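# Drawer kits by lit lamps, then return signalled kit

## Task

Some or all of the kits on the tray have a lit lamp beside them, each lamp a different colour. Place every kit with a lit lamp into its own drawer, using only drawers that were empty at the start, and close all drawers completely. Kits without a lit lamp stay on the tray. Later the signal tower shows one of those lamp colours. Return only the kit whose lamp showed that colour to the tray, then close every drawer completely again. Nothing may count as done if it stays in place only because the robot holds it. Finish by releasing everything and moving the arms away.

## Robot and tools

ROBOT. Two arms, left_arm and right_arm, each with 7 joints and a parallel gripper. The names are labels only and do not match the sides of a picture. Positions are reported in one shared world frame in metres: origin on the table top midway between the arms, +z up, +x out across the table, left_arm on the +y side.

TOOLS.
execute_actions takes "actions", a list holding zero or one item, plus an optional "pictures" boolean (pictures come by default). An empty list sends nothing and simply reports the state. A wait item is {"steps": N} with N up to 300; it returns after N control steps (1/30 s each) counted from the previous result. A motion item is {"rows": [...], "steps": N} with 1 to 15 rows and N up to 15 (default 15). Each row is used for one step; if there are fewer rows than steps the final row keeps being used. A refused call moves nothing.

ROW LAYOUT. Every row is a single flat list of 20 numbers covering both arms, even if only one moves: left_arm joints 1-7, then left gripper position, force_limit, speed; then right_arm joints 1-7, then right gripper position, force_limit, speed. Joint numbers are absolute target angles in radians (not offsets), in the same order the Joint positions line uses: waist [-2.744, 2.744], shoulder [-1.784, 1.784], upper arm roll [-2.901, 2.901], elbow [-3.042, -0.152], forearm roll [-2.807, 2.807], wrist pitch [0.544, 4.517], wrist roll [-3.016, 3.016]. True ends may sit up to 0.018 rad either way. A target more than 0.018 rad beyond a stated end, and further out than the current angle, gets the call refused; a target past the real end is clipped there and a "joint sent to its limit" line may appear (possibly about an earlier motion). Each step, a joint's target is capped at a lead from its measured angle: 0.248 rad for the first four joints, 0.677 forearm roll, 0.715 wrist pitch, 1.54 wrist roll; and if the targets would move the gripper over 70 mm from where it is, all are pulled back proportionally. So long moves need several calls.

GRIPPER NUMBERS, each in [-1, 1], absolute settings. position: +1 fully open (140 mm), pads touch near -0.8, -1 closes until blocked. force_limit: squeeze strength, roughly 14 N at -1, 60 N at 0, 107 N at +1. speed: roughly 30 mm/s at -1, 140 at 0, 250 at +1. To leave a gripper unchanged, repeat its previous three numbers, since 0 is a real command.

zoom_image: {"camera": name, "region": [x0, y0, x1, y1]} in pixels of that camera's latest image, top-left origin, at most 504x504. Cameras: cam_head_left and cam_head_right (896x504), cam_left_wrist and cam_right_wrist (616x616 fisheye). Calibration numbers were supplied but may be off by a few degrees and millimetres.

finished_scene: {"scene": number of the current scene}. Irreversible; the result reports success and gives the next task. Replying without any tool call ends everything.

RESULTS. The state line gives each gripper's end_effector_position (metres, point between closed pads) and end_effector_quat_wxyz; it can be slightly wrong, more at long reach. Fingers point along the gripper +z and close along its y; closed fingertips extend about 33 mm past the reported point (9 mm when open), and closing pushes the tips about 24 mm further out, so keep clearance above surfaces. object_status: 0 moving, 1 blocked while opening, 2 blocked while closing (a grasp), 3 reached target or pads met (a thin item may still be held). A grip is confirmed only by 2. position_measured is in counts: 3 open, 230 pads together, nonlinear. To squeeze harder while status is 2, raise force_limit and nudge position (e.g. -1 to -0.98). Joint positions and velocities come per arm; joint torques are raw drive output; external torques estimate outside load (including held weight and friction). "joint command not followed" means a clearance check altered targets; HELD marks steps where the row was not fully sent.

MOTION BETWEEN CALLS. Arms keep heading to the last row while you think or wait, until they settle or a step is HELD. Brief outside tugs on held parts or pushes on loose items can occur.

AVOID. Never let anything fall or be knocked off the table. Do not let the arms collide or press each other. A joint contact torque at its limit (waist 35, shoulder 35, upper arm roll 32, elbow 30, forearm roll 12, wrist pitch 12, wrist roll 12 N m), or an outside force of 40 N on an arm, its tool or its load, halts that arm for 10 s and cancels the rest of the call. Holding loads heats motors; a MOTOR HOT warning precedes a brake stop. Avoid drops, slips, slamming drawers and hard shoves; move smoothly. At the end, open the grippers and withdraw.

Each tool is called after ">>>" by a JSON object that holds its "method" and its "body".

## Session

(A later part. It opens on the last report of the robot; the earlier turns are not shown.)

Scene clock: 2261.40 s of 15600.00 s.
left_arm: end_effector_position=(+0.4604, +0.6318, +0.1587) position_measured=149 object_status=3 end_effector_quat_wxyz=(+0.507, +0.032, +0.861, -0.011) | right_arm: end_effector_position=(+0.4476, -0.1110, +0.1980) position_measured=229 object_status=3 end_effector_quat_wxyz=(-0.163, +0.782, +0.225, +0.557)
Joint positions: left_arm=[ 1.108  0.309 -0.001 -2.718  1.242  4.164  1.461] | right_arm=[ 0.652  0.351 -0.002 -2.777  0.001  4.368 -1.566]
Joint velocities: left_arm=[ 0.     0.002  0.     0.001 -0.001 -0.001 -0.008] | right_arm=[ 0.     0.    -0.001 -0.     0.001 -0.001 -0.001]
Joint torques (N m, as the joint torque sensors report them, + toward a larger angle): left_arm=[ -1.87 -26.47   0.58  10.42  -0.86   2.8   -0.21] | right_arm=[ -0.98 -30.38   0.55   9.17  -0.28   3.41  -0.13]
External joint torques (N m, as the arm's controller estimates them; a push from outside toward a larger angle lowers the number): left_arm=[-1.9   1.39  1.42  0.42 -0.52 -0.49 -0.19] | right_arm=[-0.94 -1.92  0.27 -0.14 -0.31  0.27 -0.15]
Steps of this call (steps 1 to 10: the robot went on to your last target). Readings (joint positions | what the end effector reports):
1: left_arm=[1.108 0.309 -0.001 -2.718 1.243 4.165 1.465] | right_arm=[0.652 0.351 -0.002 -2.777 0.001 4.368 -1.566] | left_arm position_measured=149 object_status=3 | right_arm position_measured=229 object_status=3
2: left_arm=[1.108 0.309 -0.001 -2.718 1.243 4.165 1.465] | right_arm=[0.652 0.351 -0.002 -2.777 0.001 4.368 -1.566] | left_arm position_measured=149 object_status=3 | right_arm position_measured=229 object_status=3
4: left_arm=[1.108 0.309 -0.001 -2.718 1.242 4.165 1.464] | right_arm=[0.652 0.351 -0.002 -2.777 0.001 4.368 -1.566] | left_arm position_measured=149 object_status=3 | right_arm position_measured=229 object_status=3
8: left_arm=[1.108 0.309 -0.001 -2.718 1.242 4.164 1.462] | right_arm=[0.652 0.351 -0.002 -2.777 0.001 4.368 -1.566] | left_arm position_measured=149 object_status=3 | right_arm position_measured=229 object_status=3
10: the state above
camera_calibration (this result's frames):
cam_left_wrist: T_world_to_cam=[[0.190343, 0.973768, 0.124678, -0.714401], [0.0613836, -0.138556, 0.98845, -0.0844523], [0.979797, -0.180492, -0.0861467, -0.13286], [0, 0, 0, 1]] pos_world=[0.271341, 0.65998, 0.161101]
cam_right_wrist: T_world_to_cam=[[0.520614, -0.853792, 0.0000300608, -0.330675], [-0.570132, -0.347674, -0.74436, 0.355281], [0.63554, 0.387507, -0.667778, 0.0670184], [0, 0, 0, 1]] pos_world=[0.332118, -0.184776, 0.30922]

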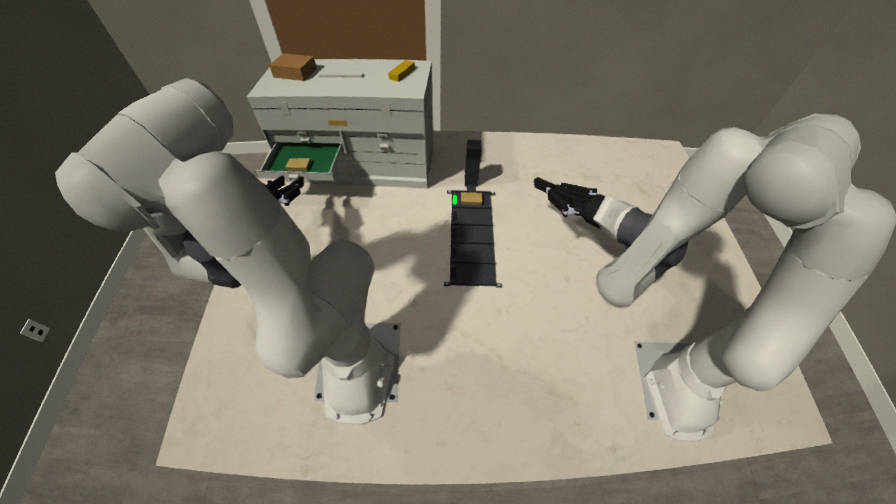

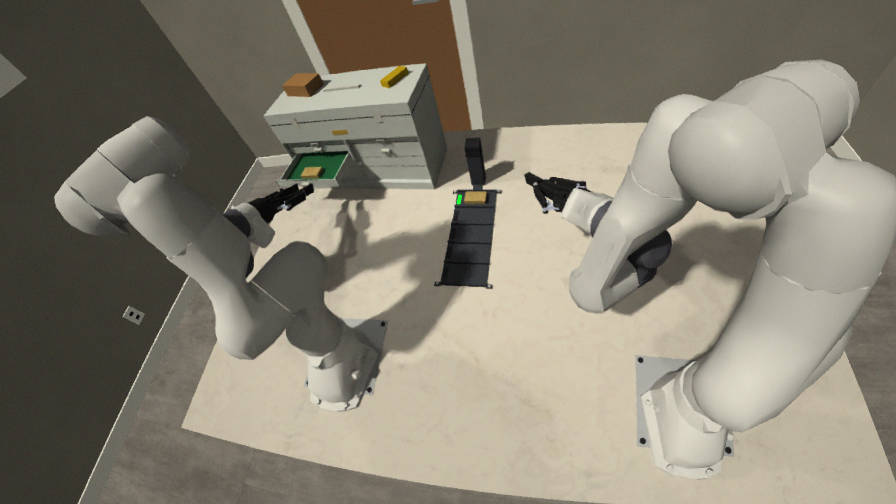

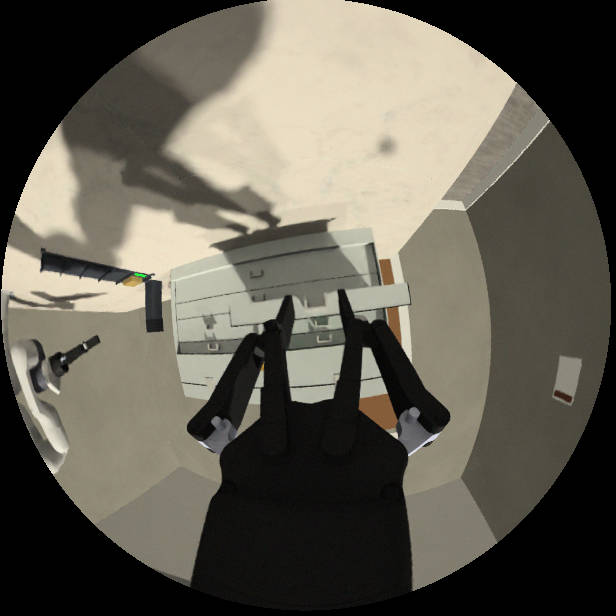

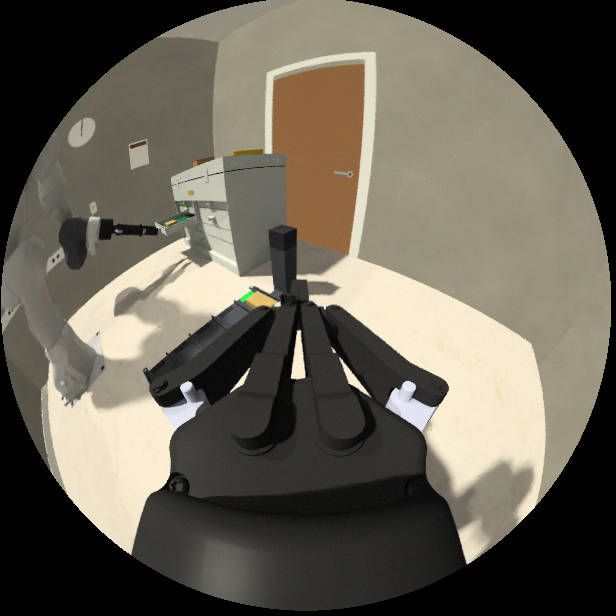

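>>> {"method": "execute_actions", "body": {"actions": [{"rows":[[1.105,0.311,0,-2.716,1.239,4.16,1.452,-1,0,-0.5,0.65,0.35,0,-2.778,0,4.37,-1.571,-0.8,0,0]]}], "pictures": false}}

>>> {"method": "execute_actions", "body": {"actions": [{"rows":[[1.047,0.323,0,-2.686,1.192,4.147,1.433,-1,0,-0.5,0.65,0.35,0,-2.778,0,4.37,-1.571,-0.8,0,0]],"steps":10}], "pictures": false}}

>>> {"method": "execute_actions", "body": {"actions": [{"rows":[[0.994,0.337,0,-2.653,1.15,4.132,1.416,-1,0,-0.5,0.65,0.35,0,-2.778,0,4.37,-1.571,-0.8,0,0]],"steps":10}], "pictures": false}}

>>> {"method": "execute_actions", "body": {"actions": [{"rows":[[0.943,0.353,0,-2.617,1.111,4.116,1.398,-1,0,-0.5,0.65,0.35,0,-2.778,0,4.37,-1.571,-0.8,0,0]],"steps":10}], "pictures": false}}

>>> {"method": "execute_actions", "body": {"actions": [{"rows":[[0.896,0.369,0,-2.578,1.076,4.097,1.378,-1,0,-0.5,0.65,0.35,0,-2.778,0,4.37,-1.571,-0.8,0,0]],"steps":10}], "pictures": false}}

>>> {"method": "execute_actions", "body": {"actions": [{"rows":[[0.852,0.387,0,-2.536,1.046,4.077,1.358,-1,0,-0.5,0.65,0.35,0,-2.778,0,4.37,-1.571,-0.8,0,0]],"steps":10}], "pictures": false}}

>>> {"method": "execute_actions", "body": {"actions": [{"rows":[[0.811,0.407,0,-2.492,1.019,4.056,1.337,-1,0,-0.5,0.65,0.35,0,-2.778,0,4.37,-1.571,-0.8,0,0]],"steps":12}], "pictures": false}}

>>> {"method": "execute_actions", "body": {"actions": [{"rows":[[0.783,0.422,0,-2.458,1.003,4.04,1.324,-1,0,-0.5,0.65,0.35,0,-2.778,0,4.37,-1.571,-0.8,0,0]]}], "pictures": false}}

>>> {"method": "execute_actions", "body": {"actions": [{"rows":[[0.773,0.427,0,-2.447,0.997,4.035,1.32,-1,0,-0.5,0.65,0.35,0,-2.778,0,4.37,-1.571,-0.8,0,0]]}], "pictures": false}}

>>> {"method": "execute_actions", "body": {"actions": [{"rows":[[0.769,0.429,0,-2.4425,0.995,4.033,1.32,-1,0,-0.5,0.65,0.35,0,-2.778,0,4.37,-1.571,-0.8,0,0]]}], "pictures": false}}

Scene clock: 2293.40 s of 15600.00 s.
left_arm: end_effector_position=(+0.4607, +0.6310, +0.1585) position_measured=213 object_status=0 end_effector_quat_wxyz=(+0.507, +0.031, +0.861, -0.012) | right_arm: end_effector_position=(+0.4476, -0.1110, +0.1980) position_measured=229 object_status=3 end_effector_quat_wxyz=(-0.163, +0.782, +0.225, +0.557)
Joint positions: left_arm=[ 1.107  0.309 -0.001 -2.718  1.242  4.164  1.459] | right_arm=[ 0.652  0.351 -0.002 -2.777  0.001  4.368 -1.566]
Joint velocities: left_arm=[-0.001 -0.     0.     0.002 -0.003 -0.002 -0.   ] | right_arm=[ 0.    -0.001  0.001 -0.001  0.001  0.     0.001]
Joint torques (N m, as the joint torque sensors report them, + toward a larger angle): left_arm=[ -1.33 -26.25   0.71   9.43  -0.78   2.75  -0.32] | right_arm=[ -1.21 -30.64   0.75   8.72  -0.3    3.37  -0.16]
External joint torques (N m, as the arm's controller estimates them; a push from outside toward a larger angle lowers the number): left_arm=[-1.38  1.55  1.54 -0.51 -0.45 -0.54 -0.29] | right_arm=[-1.26 -2.17  0.38 -0.58 -0.31  0.23 -0.18]
Steps of this call (steps 1 to 15: the robot went on to your last target; steps 16 to 90: nothing new was sent; then 28.50 s passed at rest; steps 91 to 105: all 15 steps of this action). Readings (joint positions | what the end effector reports):
91: left_arm=[1.108 0.309 -0.001 -2.717 1.242 4.164 1.459] | right_arm=[0.652 0.351 -0.002 -2.777 0.001 4.368 -1.566] | left_arm position_measured=149 object_status=0 | right_arm position_measured=229 object_status=3
92: left_arm=[1.108 0.309 -0.001 -2.717 1.242 4.164 1.459] | right_arm=[0.652 0.351 -0.002 -2.777 0.001 4.368 -1.566] | left_arm position_measured=153 object_status=0 | right_arm position_measured=229 object_status=3
94: left_arm=[1.108 0.309 -0.001 -2.717 1.242 4.164 1.459] | right_arm=[0.652 0.351 -0.002 -2.777 0.001 4.368 -1.566] | left_arm position_measured=162 object_status=0 | right_arm position_measured=229 object_status=3
98: left_arm=[1.108 0.309 -0.001 -2.717 1.242 4.164 1.459] | right_arm=[0.652 0.351 -0.002 -2.777 0.001 4.368 -1.566] | left_arm position_measured=181 object_status=0 | right_arm position_measured=229 object_status=3
105: the state above

Scene clock: 2293.73 s of 15600.00 s.
left_arm: end_effector_position=(+0.4796, +0.6299, +0.1591) position_measured=233 object_status=3 end_effector_quat_wxyz=(+0.508, +0.034, +0.861, -0.011) | right_arm: end_effector_position=(+0.4476, -0.1110, +0.1980) position_measured=229 object_status=3 end_effector_quat_wxyz=(-0.163, +0.782, +0.225, +0.557)
Joint positions: left_arm=[ 1.05   0.32   0.001 -2.689  1.199  4.154  1.446] | right_arm=[ 0.652  0.351 -0.002 -2.777  0.001  4.368 -1.566]
Joint velocities: left_arm=[-0.009  0.002  0.     0.002 -0.022 -0.004 -0.021] | right_arm=[-0.001  0.001  0.     0.001 -0.001  0.    -0.   ]
Joint torques (N m, as the joint torque sensors report them, + toward a larger angle): left_arm=[ -1.21 -26.62  -1.12  11.36  -1.39   2.39  -0.36] | right_arm=[ -1.13 -30.33   0.56   9.34  -0.26   3.45  -0.16]
External joint torques (N m, as the arm's controller estimates them; a push from outside toward a larger angle lowers the number): left_arm=[-1.31  2.06 -0.37  0.95 -1.02 -0.91 -0.34] | right_arm=[-1.12 -1.9   0.24  0.05 -0.28  0.32 -0.19]
Steps of this call (steps 1 to 10: all 10 steps of this action). Readings (joint positions | what the end effector reports):
1: left_arm=[1.095 0.312 0.002 -2.711 1.231 4.163 1.457] | right_arm=[0.652 0.351 -0.002 -2.777 0.001 4.368 -1.566] | left_arm position_measured=218 object_status=0 | right_arm position_measured=229 object_status=3
2: left_arm=[1.081 0.316 0.002 -2.702 1.222 4.160 1.455] | right_arm=[0.652 0.351 -0.002 -2.777 0.001 4.368 -1.566] | left_arm position_measured=222 object_status=0 | right_arm position_measured=229 object_status=3
4: left_arm=[1.062 0.319 0.001 -2.693 1.211 4.157 1.452] | right_arm=[0.652 0.351 -0.002 -2.777 0.001 4.368 -1.566] | left_arm position_measured=231 object_status=0 | right_arm position_measured=229 object_status=3
8: left_arm=[1.051 0.320 0.001 -2.689 1.201 4.155 1.448] | right_arm=[0.652 0.351 -0.002 -2.777 0.001 4.368 -1.566] | left_arm position_measured=233 object_status=0 | right_arm position_measured=229 object_status=3
10: the state above

Scene clock: 2294.07 s of 15600.00 s.
left_arm: end_effector_position=(+0.4993, +0.6292, +0.1593) position_measured=233 object_status=3 end_effector_quat_wxyz=(+0.508, +0.035, +0.861, -0.011) | right_arm: end_effector_position=(+0.4476, -0.1110, +0.1980) position_measured=229 object_status=3 end_effector_quat_wxyz=(-0.163, +0.782, +0.225, +0.557)
Joint positions: left_arm=[ 0.997  0.334  0.001 -2.656  1.157  4.141  1.431] | right_arm=[ 0.652  0.351 -0.002 -2.777  0.001  4.368 -1.566]
Joint velocities: left_arm=[-0.008  0.003  0.001  0.003 -0.02  -0.008 -0.026] | right_arm=[ 0.    -0.001 -0.001  0.     0.     0.     0.   ]
Joint torques (N m, as the joint torque sensors report them, + toward a larger angle): left_arm=[ -1.82 -28.19  -1.62  12.42  -1.28   2.21  -0.33] | right_arm=[ -0.72 -30.01   0.44   8.54  -0.23   3.46  -0.14]
External joint torques (N m, as the arm's controller estimates them; a push from outside toward a larger angle lowers the number): left_arm=[-1.98  1.41 -0.93  1.5  -0.86 -1.08 -0.31] | right_arm=[-0.68 -1.57  0.16 -0.75 -0.25  0.32 -0.17]
Steps of this call (steps 1 to 10: all 10 steps of this action). Readings (joint positions | what the end effector reports):
1: left_arm=[1.039 0.324 0.004 -2.682 1.189 4.153 1.444] | right_arm=[0.652 0.351 -0.002 -2.777 0.001 4.368 -1.566] | left_arm position_measured=233 object_status=3 | right_arm position_measured=229 object_status=3
2: left_arm=[1.026 0.328 0.004 -2.672 1.180 4.149 1.442] | right_arm=[0.652 0.351 -0.002 -2.777 0.001 4.368 -1.566] | left_arm position_measured=233 object_status=3 | right_arm position_measured=229 object_status=3
4: left_arm=[1.008 0.332 0.002 -2.661 1.168 4.145 1.438] | right_arm=[0.652 0.351 -0.002 -2.777 0.001 4.368 -1.566] | left_arm position_measured=233 object_status=3 | right_arm position_measured=229 object_status=3
8: left_arm=[0.998 0.334 0.001 -2.656 1.159 4.141 1.433] | right_arm=[0.652 0.351 -0.002 -2.777 0.001 4.368 -1.566] | left_arm position_measured=233 object_status=3 | right_arm position_measured=229 object_status=3
10: the state above

Scene clock: 2294.40 s of 15600.00 s.
left_arm: end_effector_position=(+0.5194, +0.6278, +0.1593) position_measured=233 object_status=3 end_effector_quat_wxyz=(+0.508, +0.036, +0.860, -0.011) | right_arm: end_effector_position=(+0.4476, -0.1110, +0.1980) position_measured=229 object_status=3 end_effector_quat_wxyz=(-0.163, +0.782, +0.225, +0.557)
Joint positions: left_arm=[ 0.946  0.35   0.001 -2.619  1.118  4.125  1.414] | right_arm=[ 0.652  0.351 -0.002 -2.777  0.001  4.368 -1.566]
Joint velocities: left_arm=[-0.007  0.003 -0.     0.004 -0.02  -0.008 -0.029] | right_arm=[ 0.     0.     0.002  0.001  0.     0.    -0.002]
Joint torques (N m, as the joint torque sensors report them, + toward a larger angle): left_arm=[ -1.21 -28.73  -0.64  12.39  -1.36   2.18  -0.33] | right_arm=[ -1.1  -30.23   0.91   8.7   -0.23   3.4   -0.13]
External joint torques (N m, as the arm's controller estimates them; a push from outside toward a larger angle lowers the number): left_arm=[-1.39  1.84  0.04  0.94 -0.88 -1.1  -0.31] | right_arm=[-1.15 -1.73  0.54 -0.63 -0.23  0.26 -0.16]
Steps of this call (steps 1 to 10: all 10 steps of this action). Readings (joint positions | what the end effector reports):
1: left_arm=[0.987 0.338 0.004 -2.648 1.148 4.139 1.428] | right_arm=[0.652 0.351 -0.002 -2.777 0.001 4.368 -1.566] | left_arm position_measured=233 object_status=3 | right_arm position_measured=229 object_status=3
2: left_arm=[0.974 0.343 0.004 -2.638 1.139 4.135 1.426] | right_arm=[0.652 0.351 -0.002 -2.777 0.001 4.368 -1.566] | left_arm position_measured=233 object_status=3 | right_arm position_measured=229 object_status=3
4: left_arm=[0.957 0.347 0.002 -2.626 1.128 4.130 1.422] | right_arm=[0.652 0.351 -0.002 -2.777 0.001 4.368 -1.566] | left_arm position_measured=233 object_status=3 | right_arm position_measured=229 object_status=3
8: left_arm=[0.947 0.350 0.001 -2.620 1.119 4.126 1.416] | right_arm=[0.652 0.351 -0.002 -2.777 0.001 4.368 -1.566] | left_arm position_measured=233 object_status=3 | right_arm position_measured=229 object_status=3
10: the state above

Scene clock: 2294.73 s of 15600.00 s.
left_arm: end_effector_position=(+0.5395, +0.6269, +0.1594) position_measured=233 object_status=3 end_effector_quat_wxyz=(+0.508, +0.036, +0.861, -0.011) | right_arm: end_effector_position=(+0.4476, -0.1110, +0.1980) position_measured=229 object_status=3 end_effector_quat_wxyz=(-0.163, +0.782, +0.225, +0.557)
Joint positions: left_arm=[ 0.899  0.366  0.001 -2.58   1.082  4.107  1.395] | right_arm=[ 0.652  0.351 -0.002 -2.777  0.001  4.368 -1.566]
Joint velocities: left_arm=[-0.005  0.003  0.     0.007 -0.016 -0.011 -0.032] | right_arm=[-0.001  0.     0.001 -0.     0.002  0.    -0.   ]
Joint torques (N m, as the joint torque sensors report them, + toward a larger angle): left_arm=[ -3.12 -28.67  -1.6   13.02  -1.56   2.01  -0.39] | right_arm=[ -0.97 -30.15   0.62   8.79  -0.29   3.37  -0.12]
External joint torques (N m, as the arm's controller estimates them; a push from outside toward a larger angle lowers the number): left_arm=[-3.23  2.99 -0.83  1.02 -1.04 -1.28 -0.37] | right_arm=[-0.94 -1.71  0.32 -0.5  -0.31  0.23 -0.14]
Steps of this call (steps 1 to 10: all 10 steps of this action). Readings (joint positions | what the end effector reports):
1: left_arm=[0.937 0.354 0.004 -2.611 1.110 4.123 1.411] | right_arm=[0.652 0.351 -0.002 -2.777 0.001 4.368 -1.566] | left_arm position_measured=233 object_status=3 | right_arm position_measured=229 object_status=3
2: left_arm=[0.925 0.359 0.004 -2.600 1.102 4.119 1.408] | right_arm=[0.652 0.351 -0.002 -2.777 0.001 4.368 -1.566] | left_arm position_measured=233 object_status=3 | right_arm position_measured=229 object_status=3
4: left_arm=[0.909 0.363 0.002 -2.587 1.092 4.113 1.403] | right_arm=[0.652 0.351 -0.002 -2.777 0.001 4.368 -1.566] | left_arm position_measured=233 object_status=3 | right_arm position_measured=229 object_status=3
8: left_arm=[0.900 0.365 0.001 -2.581 1.084 4.108 1.397] | right_arm=[0.652 0.351 -0.002 -2.777 0.001 4.368 -1.566] | left_arm position_measured=233 object_status=3 | right_arm position_measured=229 object_status=3
10: the state above

Scene clock: 2295.07 s of 15600.00 s.
left_arm: end_effector_position=(+0.5596, +0.6257, +0.1595) position_measured=233 object_status=3 end_effector_quat_wxyz=(+0.508, +0.037, +0.861, -0.011) | right_arm: end_effector_position=(+0.4476, -0.1110, +0.1980) position_measured=229 object_status=3 end_effector_quat_wxyz=(-0.163, +0.782, +0.225, +0.557)
Joint positions: left_arm=[ 0.855  0.384  0.002 -2.538  1.052  4.087  1.375] | right_arm=[ 0.652  0.351 -0.002 -2.777  0.001  4.368 -1.566]
Joint velocities: left_arm=[-0.005  0.003 -0.     0.005 -0.014 -0.011 -0.033] | right_arm=[-0.001 -0.    -0.001  0.    -0.002  0.    -0.001]
Joint torques (N m, as the joint torque sensors report them, + toward a larger angle): left_arm=[ -2.   -29.95  -2.12  12.67  -1.4    2.09  -0.3 ] | right_arm=[ -1.05 -30.07   0.36   8.78  -0.22   3.41  -0.12]
External joint torques (N m, as the arm's controller estimates them; a push from outside toward a larger angle lowers the number): left_arm=[-2.12  2.73 -1.35  0.14 -0.83 -1.17 -0.28] | right_arm=[-1.   -1.58  0.08 -0.56 -0.25  0.27 -0.15]
Steps of this call (steps 1 to 10: all 10 steps of this action). Readings (joint positions | what the end effector reports):
1: left_arm=[0.891 0.370 0.004 -2.571 1.075 4.104 1.392] | right_arm=[0.652 0.351 -0.002 -2.777 0.001 4.368 -1.566] | left_arm position_measured=233 object_status=3 | right_arm position_measured=229 object_status=3
2: left_arm=[0.880 0.376 0.004 -2.560 1.069 4.100 1.389] | right_arm=[0.652 0.351 -0.002 -2.777 0.001 4.368 -1.566] | left_arm position_measured=233 object_status=3 | right_arm position_measured=229 object_status=3
4: left_arm=[0.865 0.381 0.002 -2.546 1.060 4.094 1.384] | right_arm=[0.652 0.351 -0.002 -2.777 0.001 4.368 -1.566] | left_arm position_measured=233 object_status=3 | right_arm position_measured=229 object_status=3
8: left_arm=[0.856 0.383 0.002 -2.539 1.053 4.088 1.377] | right_arm=[0.652 0.351 -0.002 -2.777 0.001 4.368 -1.566] | left_arm position_measured=233 object_status=3 | right_arm position_measured=229 object_status=3
10: the state above

Scene clock: 2295.47 s of 15600.00 s.
left_arm: end_effector_position=(+0.5797, +0.6245, +0.1591) position_measured=233 object_status=3 end_effector_quat_wxyz=(+0.508, +0.036, +0.861, -0.011) | right_arm: end_effector_position=(+0.4476, -0.1110, +0.1980) position_measured=229 object_status=3 end_effector_quat_wxyz=(-0.163, +0.782, +0.225, +0.557)
Joint positions: left_arm=[ 0.814  0.403  0.002 -2.494  1.024  4.066  1.352] | right_arm=[ 0.652  0.351 -0.002 -2.777  0.001  4.368 -1.566]
Joint velocities: left_arm=[-0.002  0.003 -0.     0.001 -0.007 -0.007 -0.028] | right_arm=[-0.     0.    -0.     0.    -0.    -0.001  0.   ]
Joint torques (N m, as the joint torque sensors report them, + toward a larger angle): left_arm=[ -2.76 -31.25  -1.81  13.73  -1.41   2.07  -0.44] | right_arm=[ -0.51 -30.06   0.22   9.21  -0.21   3.38  -0.13]
External joint torques (N m, as the arm's controller estimates them; a push from outside toward a larger angle lowers the number): left_arm=[-2.72  2.46 -0.86  0.7  -0.82 -1.19 -0.42] | right_arm=[-0.45 -1.68 -0.05 -0.05 -0.24  0.25 -0.15]
Steps of this call (steps 1 to 12: all 12 steps of this action). Readings (joint positions | what the end effector reports):
1: left_arm=[0.847 0.389 0.004 -2.529 1.046 4.084 1.372] | right_arm=[0.652 0.351 -0.002 -2.777 0.001 4.368 -1.566] | left_arm position_measured=233 object_status=3 | right_arm position_measured=229 object_status=3
2: left_arm=[0.837 0.395 0.004 -2.516 1.040 4.080 1.369] | right_arm=[0.652 0.351 -0.002 -2.777 0.001 4.368 -1.566] | left_arm position_measured=233 object_status=3 | right_arm position_measured=229 object_status=3
4: left_arm=[0.823 0.400 0.002 -2.502 1.032 4.073 1.364] | right_arm=[0.652 0.351 -0.002 -2.777 0.001 4.368 -1.566] | left_arm position_measured=233 object_status=3 | right_arm position_measured=229 object_status=3
8: left_arm=[0.815 0.403 0.002 -2.495 1.026 4.068 1.357] | right_arm=[0.652 0.351 -0.002 -2.777 0.001 4.368 -1.566] | left_arm position_measured=233 object_status=3 | right_arm position_measured=229 object_status=3
12: the state above

Scene clock: 2295.97 s of 15600.00 s.
left_arm: end_effector_position=(+0.5943, +0.6238, +0.1589) position_measured=233 object_status=3 end_effector_quat_wxyz=(+0.507, +0.036, +0.861, -0.011) | right_arm: end_effector_position=(+0.4476, -0.1110, +0.1980) position_measured=229 object_status=3 end_effector_quat_wxyz=(-0.163, +0.782, +0.225, +0.557)
Joint positions: left_arm=[ 0.786  0.418  0.002 -2.46   1.007  4.049  1.335] | right_arm=[ 0.652  0.351 -0.002 -2.777  0.001  4.368 -1.566]
Joint velocities: left_arm=[-0.001  0.    -0.     0.001 -0.    -0.002 -0.012] | right_arm=[ 0.001 -0.001 -0.001 -0.001 -0.001  0.     0.002]
Joint torques (N m, as the joint torque sensors report them, + toward a larger angle): left_arm=[ -1.97 -32.3   -1.72  13.91  -1.32   1.95  -0.12] | right_arm=[ -1.36 -30.29   0.6    8.84  -0.24   3.43  -0.14]
External joint torques (N m, as the arm's controller estimates them; a push from outside toward a larger angle lowers the number): left_arm=[-1.94  2.31 -0.76  0.42 -0.68 -1.3  -0.1 ] | right_arm=[-1.35 -1.8   0.28 -0.46 -0.25  0.29 -0.17]
Steps of this call (steps 1 to 15: all 15 steps of this action). Readings (joint positions | what the end effector reports):
1: left_arm=[0.809 0.407 0.003 -2.486 1.020 4.064 1.350] | right_arm=[0.652 0.351 -0.002 -2.777 0.001 4.368 -1.566] | left_arm position_measured=233 object_status=3 | right_arm position_measured=229 object_status=3
2: left_arm=[0.802 0.412 0.003 -2.477 1.017 4.060 1.348] | right_arm=[0.652 0.351 -0.002 -2.777 0.001 4.368 -1.566] | left_arm position_measured=233 object_status=3 | right_arm position_measured=229 object_status=3
4: left_arm=[0.792 0.416 0.002 -2.466 1.012 4.055 1.345] | right_arm=[0.652 0.351 -0.002 -2.777 0.001 4.368 -1.566] | left_arm position_measured=233 object_status=3 | right_arm position_measured=229 object_status=3
8: left_arm=[0.787 0.418 0.002 -2.461 1.008 4.051 1.340] | right_arm=[0.652 0.351 -0.002 -2.777 0.001 4.368 -1.566] | left_arm position_measured=233 object_status=3 | right_arm position_measured=229 object_status=3
15: the state above

Scene clock: 2296.47 s of 15600.00 s.
left_arm: end_effector_position=(+0.5966, +0.6238, +0.1587) position_measured=233 object_status=3 end_effector_quat_wxyz=(+0.507, +0.034, +0.861, -0.012) | right_arm: end_effector_position=(+0.4476, -0.1110, +0.1980) position_measured=229 object_status=3 end_effector_quat_wxyz=(-0.163, +0.782, +0.225, +0.557)
Joint positions: left_arm=[ 0.782  0.422  0.002 -2.454  1.004  4.047  1.329] | right_arm=[ 0.652  0.351 -0.002 -2.777  0.001  4.368 -1.566]
Joint velocities: left_arm=[-0.001  0.     0.001 -0.001  0.     0.001 -0.005] | right_arm=[-0.     0.001 -0.    -0.002 -0.     0.     0.   ]
Joint torques (N m, as the joint torque sensors report them, + toward a larger angle): left_arm=[ -5.2  -30.72  -2.01  17.43  -2.26   1.46  -0.29] | right_arm=[ -1.05 -30.41   0.34   8.61  -0.22   3.37  -0.1 ]
External joint torques (N m, as the arm's controller estimates them; a push from outside toward a larger angle lowers the number): left_arm=[-5.13  3.99 -1.    3.93 -1.62 -1.78 -0.27] | right_arm=[-0.99 -2.05  0.07 -0.62 -0.25  0.25 -0.13]
Steps of this call (steps 1 to 15: all 15 steps of this action). Readings (joint positions | what the end effector reports):
1: left_arm=[0.784 0.420 0.002 -2.457 1.006 4.049 1.334] | right_arm=[0.652 0.351 -0.002 -2.777 0.001 4.368 -1.566] | left_arm position_measured=233 object_status=3 | right_arm position_measured=229 object_status=3
2: left_arm=[0.782 0.421 0.002 -2.455 1.005 4.048 1.333] | right_arm=[0.652 0.351 -0.002 -2.777 0.001 4.368 -1.566] | left_arm position_measured=233 object_status=3 | right_arm position_measured=229 object_status=3
4: left_arm=[0.782 0.422 0.002 -2.454 1.004 4.047 1.332] | right_arm=[0.652 0.351 -0.002 -2.777 0.001 4.368 -1.566] | left_arm position_measured=233 object_status=3 | right_arm position_measured=229 object_status=3
8: left_arm=[0.782 0.422 0.002 -2.454 1.004 4.047 1.330] | right_arm=[0.652 0.351 -0.002 -2.777 0.001 4.368 -1.566] | left_arm position_measured=233 object_status=3 | right_arm position_measured=229 object_status=3
15: the state above

Scene clock: 2296.97 s of 15600.00 s.
left_arm: end_effector_position=(+0.5974, +0.6238, +0.1586) position_measured=233 object_status=3 end_effector_quat_wxyz=(+0.507, +0.034, +0.861, -0.012) | right_arm: end_effector_position=(+0.4476, -0.1110, +0.1980) position_measured=229 object_status=3 end_effector_quat_wxyz=(-0.163, +0.782, +0.225, +0.557)
Joint positions: left_arm=[ 0.779  0.423  0.003 -2.452  1.004  4.047  1.328] | right_arm=[ 0.652  0.351 -0.002 -2.777  0.001  4.368 -1.566]
Joint velocities: left_arm=[-0.    -0.     0.001  0.001 -0.002  0.001 -0.001] | right_arm=[ 0.     0.    -0.     0.001 -0.001 -0.     0.   ]
Joint torques (N m, as the joint torque sensors report them, + toward a larger angle): left_arm=[ -6.56 -31.05  -3.08  18.46  -2.74   1.2   -0.4 ] | right_arm=[ -0.84 -30.59   0.2    9.23  -0.24   3.42  -0.14]
External joint torques (N m, as the arm's controller estimates them; a push from outside toward a larger angle lowers the number): left_arm=[-6.58  3.76 -2.16  4.85 -2.07 -2.04 -0.37] | right_arm=[-0.87 -2.2  -0.15 -0.07 -0.24  0.29 -0.17]
Steps of this call (steps 1 to 15: all 15 steps of this action). Readings (joint positions | what the end effector reports):
1: left_arm=[0.781 0.422 0.002 -2.453 1.004 4.047 1.329] | right_arm=[0.652 0.351 -0.002 -2.777 0.001 4.368 -1.566] | left_arm position_measured=233 object_status=3 | right_arm position_measured=229 object_status=3
2: left_arm=[0.780 0.423 0.003 -2.452 1.004 4.047 1.329] | right_arm=[0.652 0.351 -0.002 -2.777 0.001 4.368 -1.566] | left_arm position_measured=233 object_status=3 | right_arm position_measured=229 object_status=3
4: left_arm=[0.780 0.423 0.003 -2.452 1.004 4.047 1.328] | right_arm=[0.652 0.351 -0.002 -2.777 0.001 4.368 -1.566] | left_arm position_measured=233 object_status=3 | right_arm position_measured=229 object_status=3
8: left_arm=[0.779 0.423 0.003 -2.452 1.004 4.047 1.328] | right_arm=[0.652 0.351 -0.002 -2.777 0.001 4.368 -1.566] | left_arm position_measured=233 object_status=3 | right_arm position_measured=229 object_status=3
15: the state above

>>> {"method": "execute_actions", "body": {"actions": [{"rows":[[0.8577,0.383,0,-2.5414,1.054,4.089,1.377,-0.16,0,0,0.65,0.35,0,-2.778,0,4.37,-1.571,-0.8,0,0]],"steps":12}], "pictures": false}}

>>> {"method": "execute_actions", "body": {"actions": [{"rows":[[0.866,0.3,0,-2.533,1.122,4.043,1.261,-0.16,0,0,0.65,0.35,0,-2.778,0,4.37,-1.571,-0.8,0,0]]}], "pictures": false}}

>>> {"method": "execute_actions", "body": {"actions": [{"steps":10}]}}

>>> {"method": "execute_actions", "body": {"actions": [{"rows":[[0.8205,0.3265,0,-2.487,1.088,4.021,1.244,-0.16,0,0,0.65,0.35,0,-2.778,0,4.37,-1.571,-0.8,0,0]],"steps":12}], "pictures": false}}

>>> {"method": "execute_actions", "body": {"actions": [{"rows":[[0.782,0.349,0,-2.443,1.065,4.0,1.23,-0.16,0,0,0.65,0.35,0,-2.778,0,4.37,-1.571,-0.8,0,0]]}], "pictures": false}}

>>> {"method": "execute_actions", "body": {"actions": [{"steps":8}]}}

>>> {"method": "zoom_image", "body": {"camera": "cam_left_wrist", "region": [200, 200, 420, 400]}}

Scene clock: 2317.67 s of 15600.00 s.
left_arm: end_effector_position=(+0.5588, +0.6263, +0.1564) position_measured=151 object_status=0 end_effector_quat_wxyz=(+0.505, +0.028, +0.863, -0.015) | right_arm: end_effector_position=(+0.4476, -0.1110, +0.1980) position_measured=229 object_status=3 end_effector_quat_wxyz=(-0.163, +0.782, +0.225, +0.557)
Joint positions: left_arm=[ 0.855  0.385  0.002 -2.539  1.049  4.081  1.359] | right_arm=[ 0.652  0.351 -0.002 -2.777  0.001  4.368 -1.566]
Joint velocities: left_arm=[ 0.    -0.003  0.001 -0.006  0.016  0.02   0.039] | right_arm=[-0.    -0.001 -0.001  0.     0.002  0.001 -0.   ]
Joint torques (N m, as the joint torque sensors report them, + toward a larger angle): left_arm=[  0.53 -33.56  -1.37  11.52   0.33   4.08   0.57] | right_arm=[ -1.1  -29.98   0.41   8.8   -0.24   3.45  -0.15]
External joint torques (N m, as the arm's controller estimates them; a push from outside toward a larger angle lowers the number): left_arm=[ 0.47 -1.04 -0.52 -0.94  0.9   0.84  0.6 ] | right_arm=[-1.06 -1.43  0.12 -0.57 -0.26  0.3  -0.18]
Steps of this call (steps 1 to 15: the robot went on to your last target; steps 16 to 90: nothing new was sent; then 17.30 s passed at rest; steps 91 to 102: all 12 steps of this action). Readings (joint positions | what the end effector reports):
91: left_arm=[0.794 0.413 -0.003 -2.472 1.014 4.053 1.332] | right_arm=[0.652 0.351 -0.002 -2.777 0.001 4.368 -1.566] | left_arm position_measured=233 object_status=0 | right_arm position_measured=229 object_status=3
92: left_arm=[0.812 0.402 -0.004 -2.496 1.024 4.059 1.336] | right_arm=[0.652 0.351 -0.002 -2.777 0.001 4.368 -1.566] | left_arm position_measured=231 object_status=0 | right_arm position_measured=229 object_status=3
94: left_arm=[0.839 0.393 -0.000 -2.523 1.035 4.068 1.342] | right_arm=[0.652 0.351 -0.002 -2.777 0.001 4.368 -1.566] | left_arm position_measured=211 object_status=0 | right_arm position_measured=229 object_status=3
98: left_arm=[0.855 0.387 0.002 -2.537 1.045 4.077 1.352] | right_arm=[0.652 0.351 -0.002 -2.777 0.001 4.368 -1.566] | left_arm position_measured=181 object_status=0 | right_arm position_measured=229 object_status=3
102: the state above

Scene clock: 2318.17 s of 15600.00 s.
left_arm: end_effector_position=(+0.5615, +0.6262, +0.1890) position_measured=149 object_status=3 end_effector_quat_wxyz=(+0.509, +0.041, +0.860, -0.008) | right_arm: end_effector_position=(+0.4476, -0.1110, +0.1980) position_measured=229 object_status=3 end_effector_quat_wxyz=(-0.163, +0.782, +0.225, +0.557)
Joint positions: left_arm=[ 0.863  0.301  0.002 -2.532  1.118  4.049  1.286] | right_arm=[ 0.652  0.351 -0.002 -2.777  0.001  4.368 -1.566]
Joint velocities: left_arm=[-0.     0.001  0.    -0.001  0.01  -0.013 -0.06 ] | right_arm=[-0.     0.001 -0.001  0.     0.001 -0.     0.001]
Joint torques (N m, as the joint torque sensors report them, + toward a larger angle): left_arm=[  1.07 -32.54  -1.08  12.61   0.15   2.62  -0.36] | right_arm=[ -0.88 -30.41   0.17   8.82  -0.23   3.42  -0.12]
External joint torques (N m, as the arm's controller estimates them; a push from outside toward a larger angle lowers the number): left_arm=[ 1.05 -0.93 -0.33 -1.37  0.99 -0.58 -0.34] | right_arm=[-0.88 -1.98 -0.16 -0.51 -0.25  0.29 -0.15]
Steps of this call (steps 1 to 15: all 15 steps of this action). Readings (joint positions | what the end effector reports):
1: left_arm=[0.857 0.372 0.002 -2.542 1.065 4.073 1.350] | right_arm=[0.652 0.351 -0.002 -2.777 0.001 4.368 -1.566] | left_arm position_measured=149 object_status=0 | right_arm position_measured=229 object_status=3
2: left_arm=[0.859 0.351 0.002 -2.541 1.079 4.068 1.342] | right_arm=[0.652 0.351 -0.002 -2.777 0.001 4.368 -1.566] | left_arm position_measured=149 object_status=0 | right_arm position_measured=229 object_status=3
4: left_arm=[0.861 0.318 0.002 -2.535 1.096 4.062 1.327] | right_arm=[0.652 0.351 -0.002 -2.777 0.001 4.368 -1.566] | left_arm position_measured=149 object_status=0 | right_arm position_measured=229 object_status=3
8: left_arm=[0.863 0.301 0.002 -2.532 1.111 4.055 1.306] | right_arm=[0.652 0.351 -0.002 -2.777 0.001 4.368 -1.566] | left_arm position_measured=149 object_status=3 | right_arm position_measured=229 object_status=3
15: the state above

Scene clock: 2318.50 s of 15600.00 s.
left_arm: end_effector_position=(+0.5613, +0.6261, +0.1884) position_measured=149 object_status=3 end_effector_quat_wxyz=(+0.508, +0.036, +0.861, -0.011) | right_arm: end_effector_position=(+0.4476, -0.1110, +0.1980) position_measured=229 object_status=3 end_effector_quat_wxyz=(-0.163, +0.782, +0.225, +0.557)
Joint positions: left_arm=[ 0.863  0.301  0.002 -2.532  1.119  4.047  1.274] | right_arm=[ 0.652  0.351 -0.002 -2.777  0.001  4.368 -1.566]
Joint velocities: left_arm=[ 0.001  0.    -0.     0.     0.001 -0.001 -0.02 ] | right_arm=[-0.002  0.001 -0.     0.    -0.001  0.    -0.001]
Joint torques (N m, as the joint torque sensors report them, + toward a larger angle): left_arm=[  1.48 -32.64  -1.27  13.27   0.13   2.74  -0.23] | right_arm=[ -1.24 -30.06   0.23   8.94  -0.3    3.42  -0.18]
External joint torques (N m, as the arm's controller estimates them; a push from outside toward a larger angle lowers the number): left_arm=[ 1.45 -1.04 -0.53 -0.69  0.97 -0.46 -0.2 ] | right_arm=[-1.13 -1.65  0.   -0.35 -0.33  0.29 -0.2 ]
Steps of this call (steps 1 to 10: the robot went on to your last target). Readings (joint positions | what the end effector reports):
1: left_arm=[0.863 0.301 0.002 -2.532 1.118 4.049 1.284] | right_arm=[0.652 0.351 -0.002 -2.777 0.001 4.368 -1.566] | left_arm position_measured=149 object_status=3 | right_arm position_measured=229 object_status=3
2: left_arm=[0.863 0.301 0.002 -2.532 1.119 4.049 1.282] | right_arm=[0.652 0.351 -0.002 -2.777 0.001 4.368 -1.566] | left_arm position_measured=149 object_status=3 | right_arm position_measured=229 object_status=3
4: left_arm=[0.863 0.301 0.002 -2.532 1.119 4.048 1.279] | right_arm=[0.652 0.351 -0.002 -2.777 0.001 4.368 -1.566] | left_arm position_measured=149 object_status=3 | right_arm position_measured=229 object_status=3
8: left_arm=[0.863 0.301 0.002 -2.532 1.119 4.048 1.275] | right_arm=[0.652 0.351 -0.002 -2.777 0.001 4.368 -1.566] | left_arm position_measured=149 object_status=3 | right_arm position_measured=229 object_status=3
10: the state above
camera_calibration (this result's frames):
cam_left_wrist: T_world_to_cam=[[0.197588, 0.971681, 0.129597, -0.735486], [0.0583029, -0.143618, 0.987914, -0.115812], [0.97855, -0.187644, -0.085029, -0.225194], [0, 0, 0, 1]] pos_world=[0.372439, 0.655769, 0.190581]
cam_right_wrist: T_world_to_cam=[[0.520614, -0.853792, 0.0000301291, -0.330675], [-0.570132, -0.347674, -0.74436, 0.355281], [0.63554, 0.387507, -0.667778, 0.0670184], [0, 0, 0, 1]] pos_world=[0.332118, -0.184776, 0.30922]

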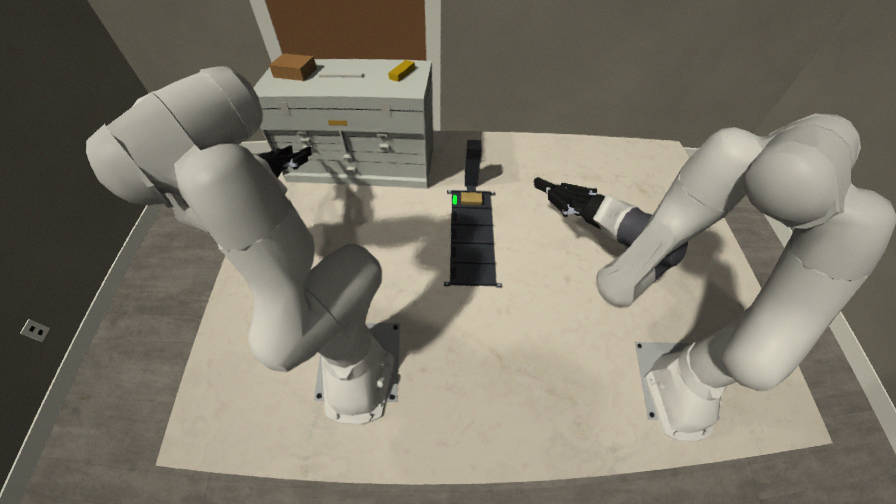

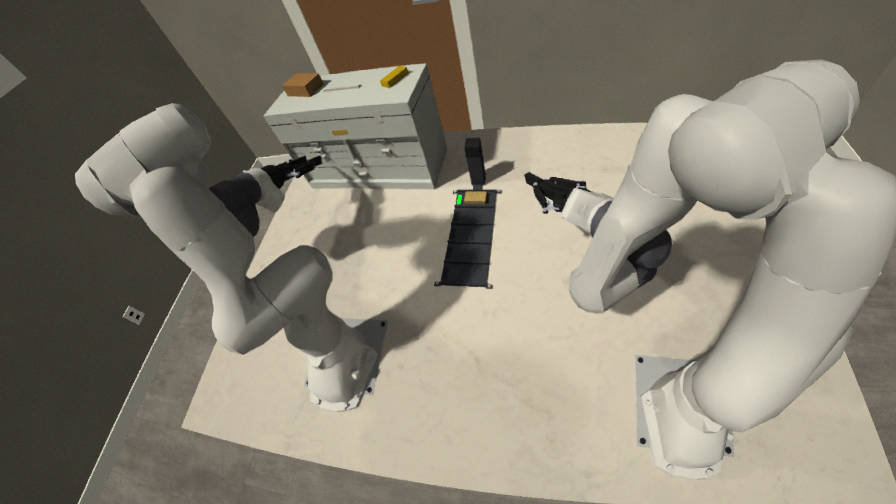

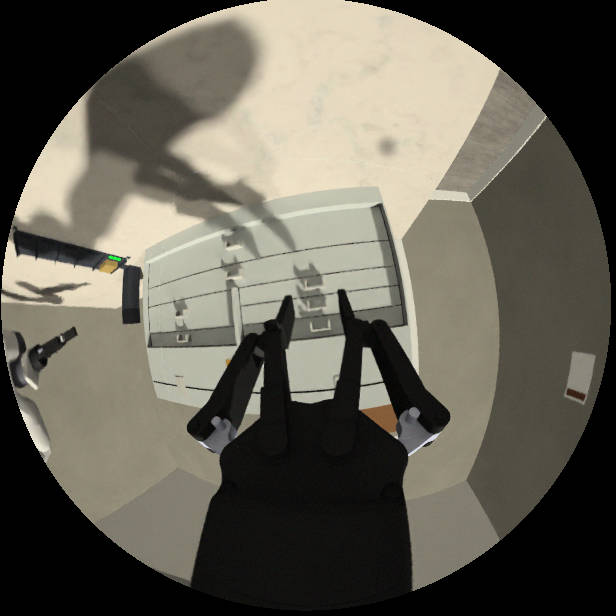

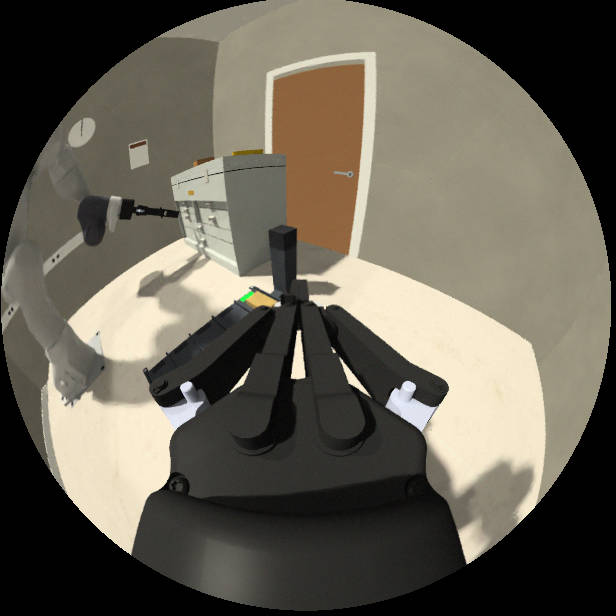

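Scene clock: 2318.90 s of 15600.00 s.
left_arm: end_effector_position=(+0.5811, +0.6243, +0.1880) position_measured=149 object_status=3 end_effector_quat_wxyz=(+0.508, +0.036, +0.861, -0.012) | right_arm: end_effector_position=(+0.4476, -0.1110, +0.1980) position_measured=229 object_status=3 end_effector_quat_wxyz=(-0.163, +0.782, +0.225, +0.557)
Joint positions: left_arm=[ 0.823  0.324  0.001 -2.489  1.092  4.027  1.257] | right_arm=[ 0.652  0.351 -0.002 -2.777  0.001  4.368 -1.566]
Joint velocities: left_arm=[ 0.     0.002  0.002  0.002 -0.008 -0.012 -0.02 ] | right_arm=[ 0.001  0.002 -0.    -0.001  0.001 -0.001  0.001]
Joint torques (N m, as the joint torque sensors report them, + toward a larger angle): left_arm=[ -2.63 -30.92  -0.82  14.45  -1.42   2.59  -0.21] | right_arm=[ -0.7  -30.36   0.42   8.66  -0.26   3.4   -0.12]
External joint torques (N m, as the arm's controller estimates them; a push from outside toward a larger angle lowers the number): left_arm=[-2.71  1.85 -0.07  0.06 -0.55 -0.61 -0.19] | right_arm=[-0.66 -2.01  0.13 -0.59 -0.28  0.27 -0.15]
Steps of this call (steps 1 to 12: all 12 steps of this action). Readings (joint positions | what the end effector reports):
1: left_arm=[0.856 0.307 0.004 -2.522 1.113 4.044 1.271] | right_arm=[0.652 0.351 -0.002 -2.777 0.001 4.368 -1.566] | left_arm position_measured=149 object_status=3 | right_arm position_measured=229 object_status=3
2: left_arm=[0.846 0.313 0.004 -2.510 1.107 4.041 1.269] | right_arm=[0.652 0.351 -0.002 -2.777 0.001 4.368 -1.566] | left_arm position_measured=149 object_status=3 | right_arm position_measured=229 object_status=3
4: left_arm=[0.832 0.320 0.002 -2.497 1.100 4.035 1.266] | right_arm=[0.652 0.351 -0.002 -2.777 0.001 4.368 -1.566] | left_arm position_measured=149 object_status=3 | right_arm position_measured=229 object_status=3
8: left_arm=[0.823 0.324 0.001 -2.490 1.094 4.030 1.260] | right_arm=[0.652 0.351 -0.002 -2.777 0.001 4.368 -1.566] | left_arm position_measured=149 object_status=3 | right_arm position_measured=229 object_status=3
12: the state above

Scene clock: 2319.40 s of 15600.00 s.
left_arm: end_effector_position=(+0.6007, +0.6219, +0.1876) position_measured=149 object_status=3 end_effector_quat_wxyz=(+0.507, +0.038, +0.861, -0.012) | right_arm: end_effector_position=(+0.4476, -0.1110, +0.1980) position_measured=229 object_status=3 end_effector_quat_wxyz=(-0.163, +0.782, +0.225, +0.557)
Joint positions: left_arm=[ 0.785  0.347  0.    -2.445  1.068  4.005  1.241] | right_arm=[ 0.652  0.351 -0.002 -2.777  0.001  4.368 -1.566]
Joint velocities: left_arm=[-0.     0.002 -0.001 -0.001 -0.003 -0.007 -0.013] | right_arm=[ 0.     0.    -0.    -0.001  0.001 -0.001 -0.001]
Joint torques (N m, as the joint torque sensors report them, + toward a larger angle): left_arm=[ -2.18 -31.56  -1.12  15.4   -1.38   2.66  -0.33] | right_arm=[ -0.85 -29.92   0.28   9.04  -0.2    3.39  -0.17]
External joint torques (N m, as the arm's controller estimates them; a push from outside toward a larger angle lowers the number): left_arm=[-2.13  2.24 -0.21  0.61 -0.49 -0.51 -0.31] | right_arm=[-0.87 -1.52 -0.06 -0.24 -0.21  0.27 -0.19]
Steps of this call (steps 1 to 15: all 15 steps of this action). Readings (joint positions | what the end effector reports):
1: left_arm=[0.816 0.330 0.003 -2.478 1.087 4.024 1.255] | right_arm=[0.652 0.351 -0.002 -2.777 0.001 4.368 -1.566] | left_arm position_measured=149 object_status=3 | right_arm position_measured=229 object_status=3
2: left_arm=[0.807 0.336 0.003 -2.466 1.082 4.020 1.253] | right_arm=[0.652 0.351 -0.002 -2.777 0.001 4.368 -1.566] | left_arm position_measured=149 object_status=3 | right_arm position_measured=229 object_status=3
4: left_arm=[0.793 0.342 0.001 -2.453 1.076 4.015 1.250] | right_arm=[0.652 0.351 -0.002 -2.777 0.001 4.368 -1.566] | left_arm position_measured=149 object_status=3 | right_arm position_measured=229 object_status=3
8: left_arm=[0.785 0.346 0.000 -2.446 1.071 4.009 1.245] | right_arm=[0.652 0.351 -0.002 -2.777 0.001 4.368 -1.566] | left_arm position_measured=149 object_status=3 | right_arm position_measured=229 object_status=3
15: the state above

Scene clock: 2319.67 s of 15600.00 s.
left_arm: end_effector_position=(+0.6007, +0.6221, +0.1874) position_measured=149 object_status=3 end_effector_quat_wxyz=(+0.507, +0.036, +0.861, -0.012) | right_arm: end_effector_position=(+0.4476, -0.1110, +0.1980) position_measured=229 object_status=3 end_effector_quat_wxyz=(-0.163, +0.782, +0.225, +0.557)
Joint positions: left_arm=[ 0.785  0.347  0.    -2.445  1.068  4.004  1.238] | right_arm=[ 0.652  0.351 -0.002 -2.777  0.001  4.368 -1.566]
Joint velocities: left_arm=[-0.001 -0.001 -0.001  0.001 -0.001 -0.001 -0.007] | right_arm=[0.    0.    0.001 0.001 0.    0.    0.001]
Joint torques (N m, as the joint torque sensors report them, + toward a larger angle): left_arm=[ -2.52 -32.81  -0.61  14.87  -1.51   2.53  -0.36] | right_arm=[ -1.67 -30.35   0.32   9.08  -0.25   3.41  -0.11]
External joint torques (N m, as the arm's controller estimates them; a push from outside toward a larger angle lowers the number): left_arm=[-2.39  1.08  0.37  0.01 -0.62 -0.65 -0.33] | right_arm=[-1.72 -1.9  -0.05 -0.24 -0.25  0.27 -0.13]
Steps of this call (steps 1 to 8: the robot went on to your last target). Readings (joint positions | what the end effector reports):
1: left_arm=[0.785 0.347 0.000 -2.445 1.068 4.005 1.240] | right_arm=[0.652 0.351 -0.002 -2.777 0.001 4.368 -1.566] | left_arm position_measured=149 object_status=3 | right_arm position_measured=229 object_status=3
2: left_arm=[0.785 0.347 0.000 -2.445 1.068 4.005 1.240] | right_arm=[0.652 0.351 -0.002 -2.777 0.001 4.368 -1.566] | left_arm position_measured=149 object_status=3 | right_arm position_measured=229 object_status=3
4: left_arm=[0.785 0.347 0.000 -2.445 1.068 4.005 1.239] | right_arm=[0.652 0.351 -0.002 -2.777 0.001 4.368 -1.566] | left_arm position_measured=149 object_status=3 | right_arm position_measured=229 object_status=3
8: the state above
camera_calibration (this result's frames):
cam_left_wrist: T_world_to_cam=[[0.199258, 0.971577, 0.127804, -0.739833], [0.0596597, -0.142205, 0.988038, -0.119411], [0.978129, -0.189249, -0.0862994, -0.263061], [0, 0, 0, 1]] pos_world=[0.411849, 0.65204, 0.189834]
cam_right_wrist: T_world_to_cam=[[0.520614, -0.853792, 0.0000301826, -0.330675], [-0.570132, -0.347674, -0.74436, 0.355281], [0.63554, 0.387507, -0.667778, 0.0670184], [0, 0, 0, 1]] pos_world=[0.332118, -0.184776, 0.30922]

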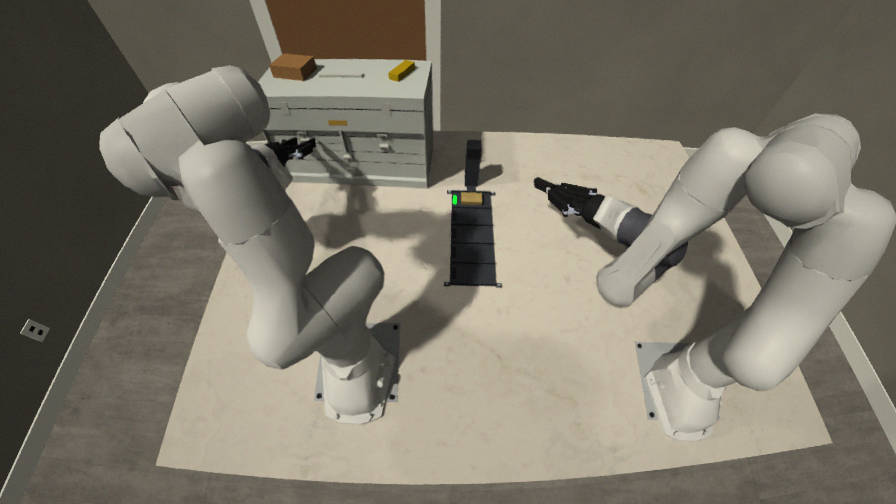

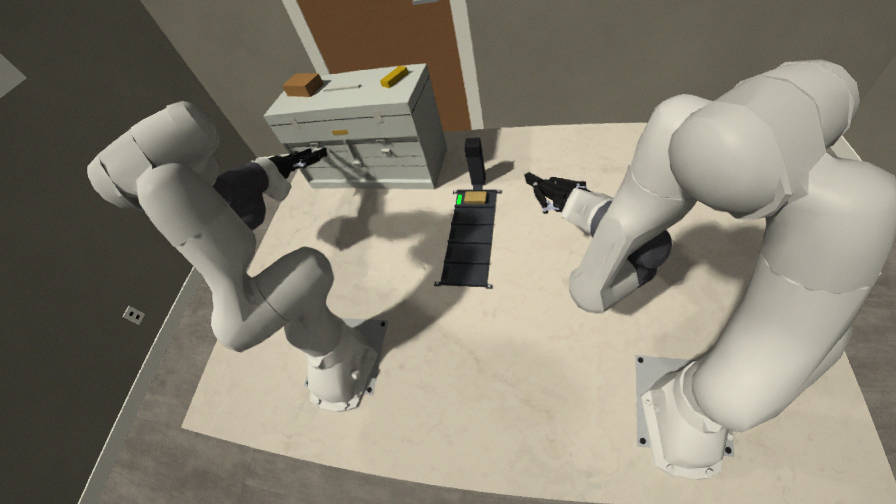

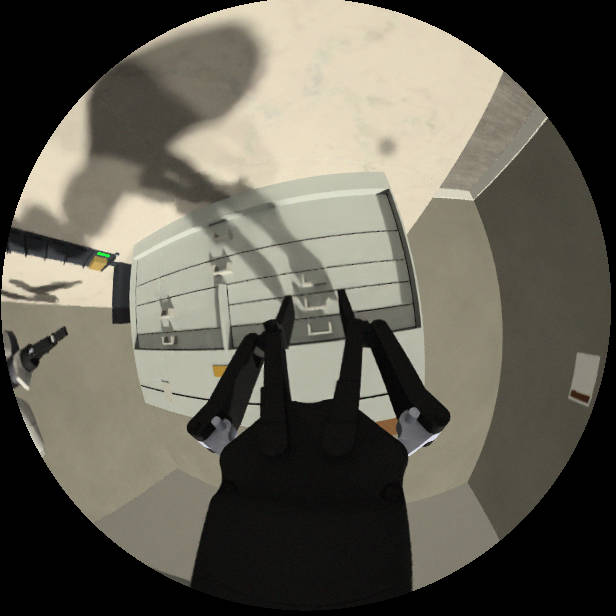

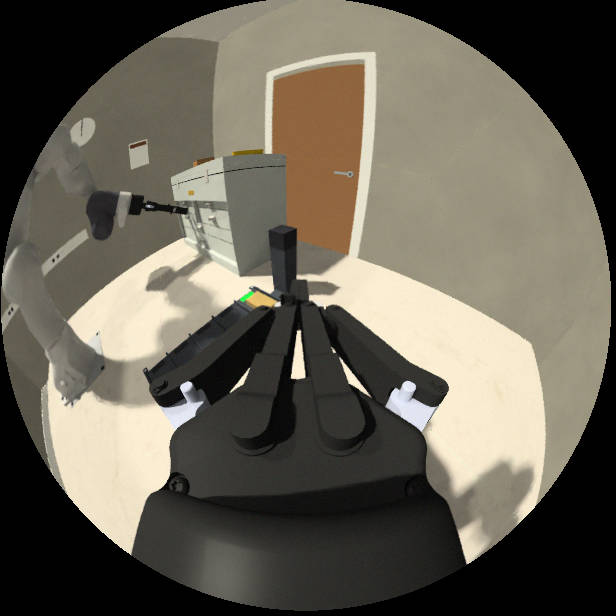

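Region (200, 200, 420, 400) of cam_left_wrist's 616x616 image, scaled by 2.291, with more detail than that image has; it fills the top 458 rows of this view, and the rest is white.

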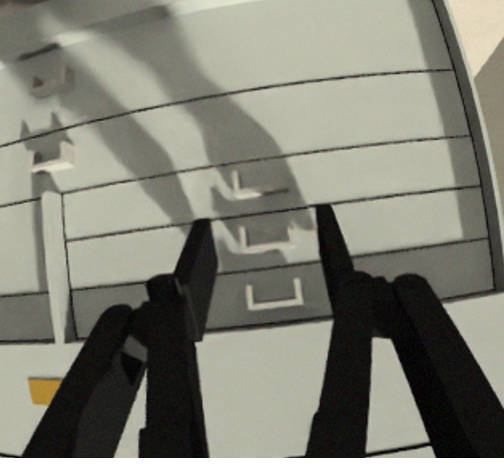

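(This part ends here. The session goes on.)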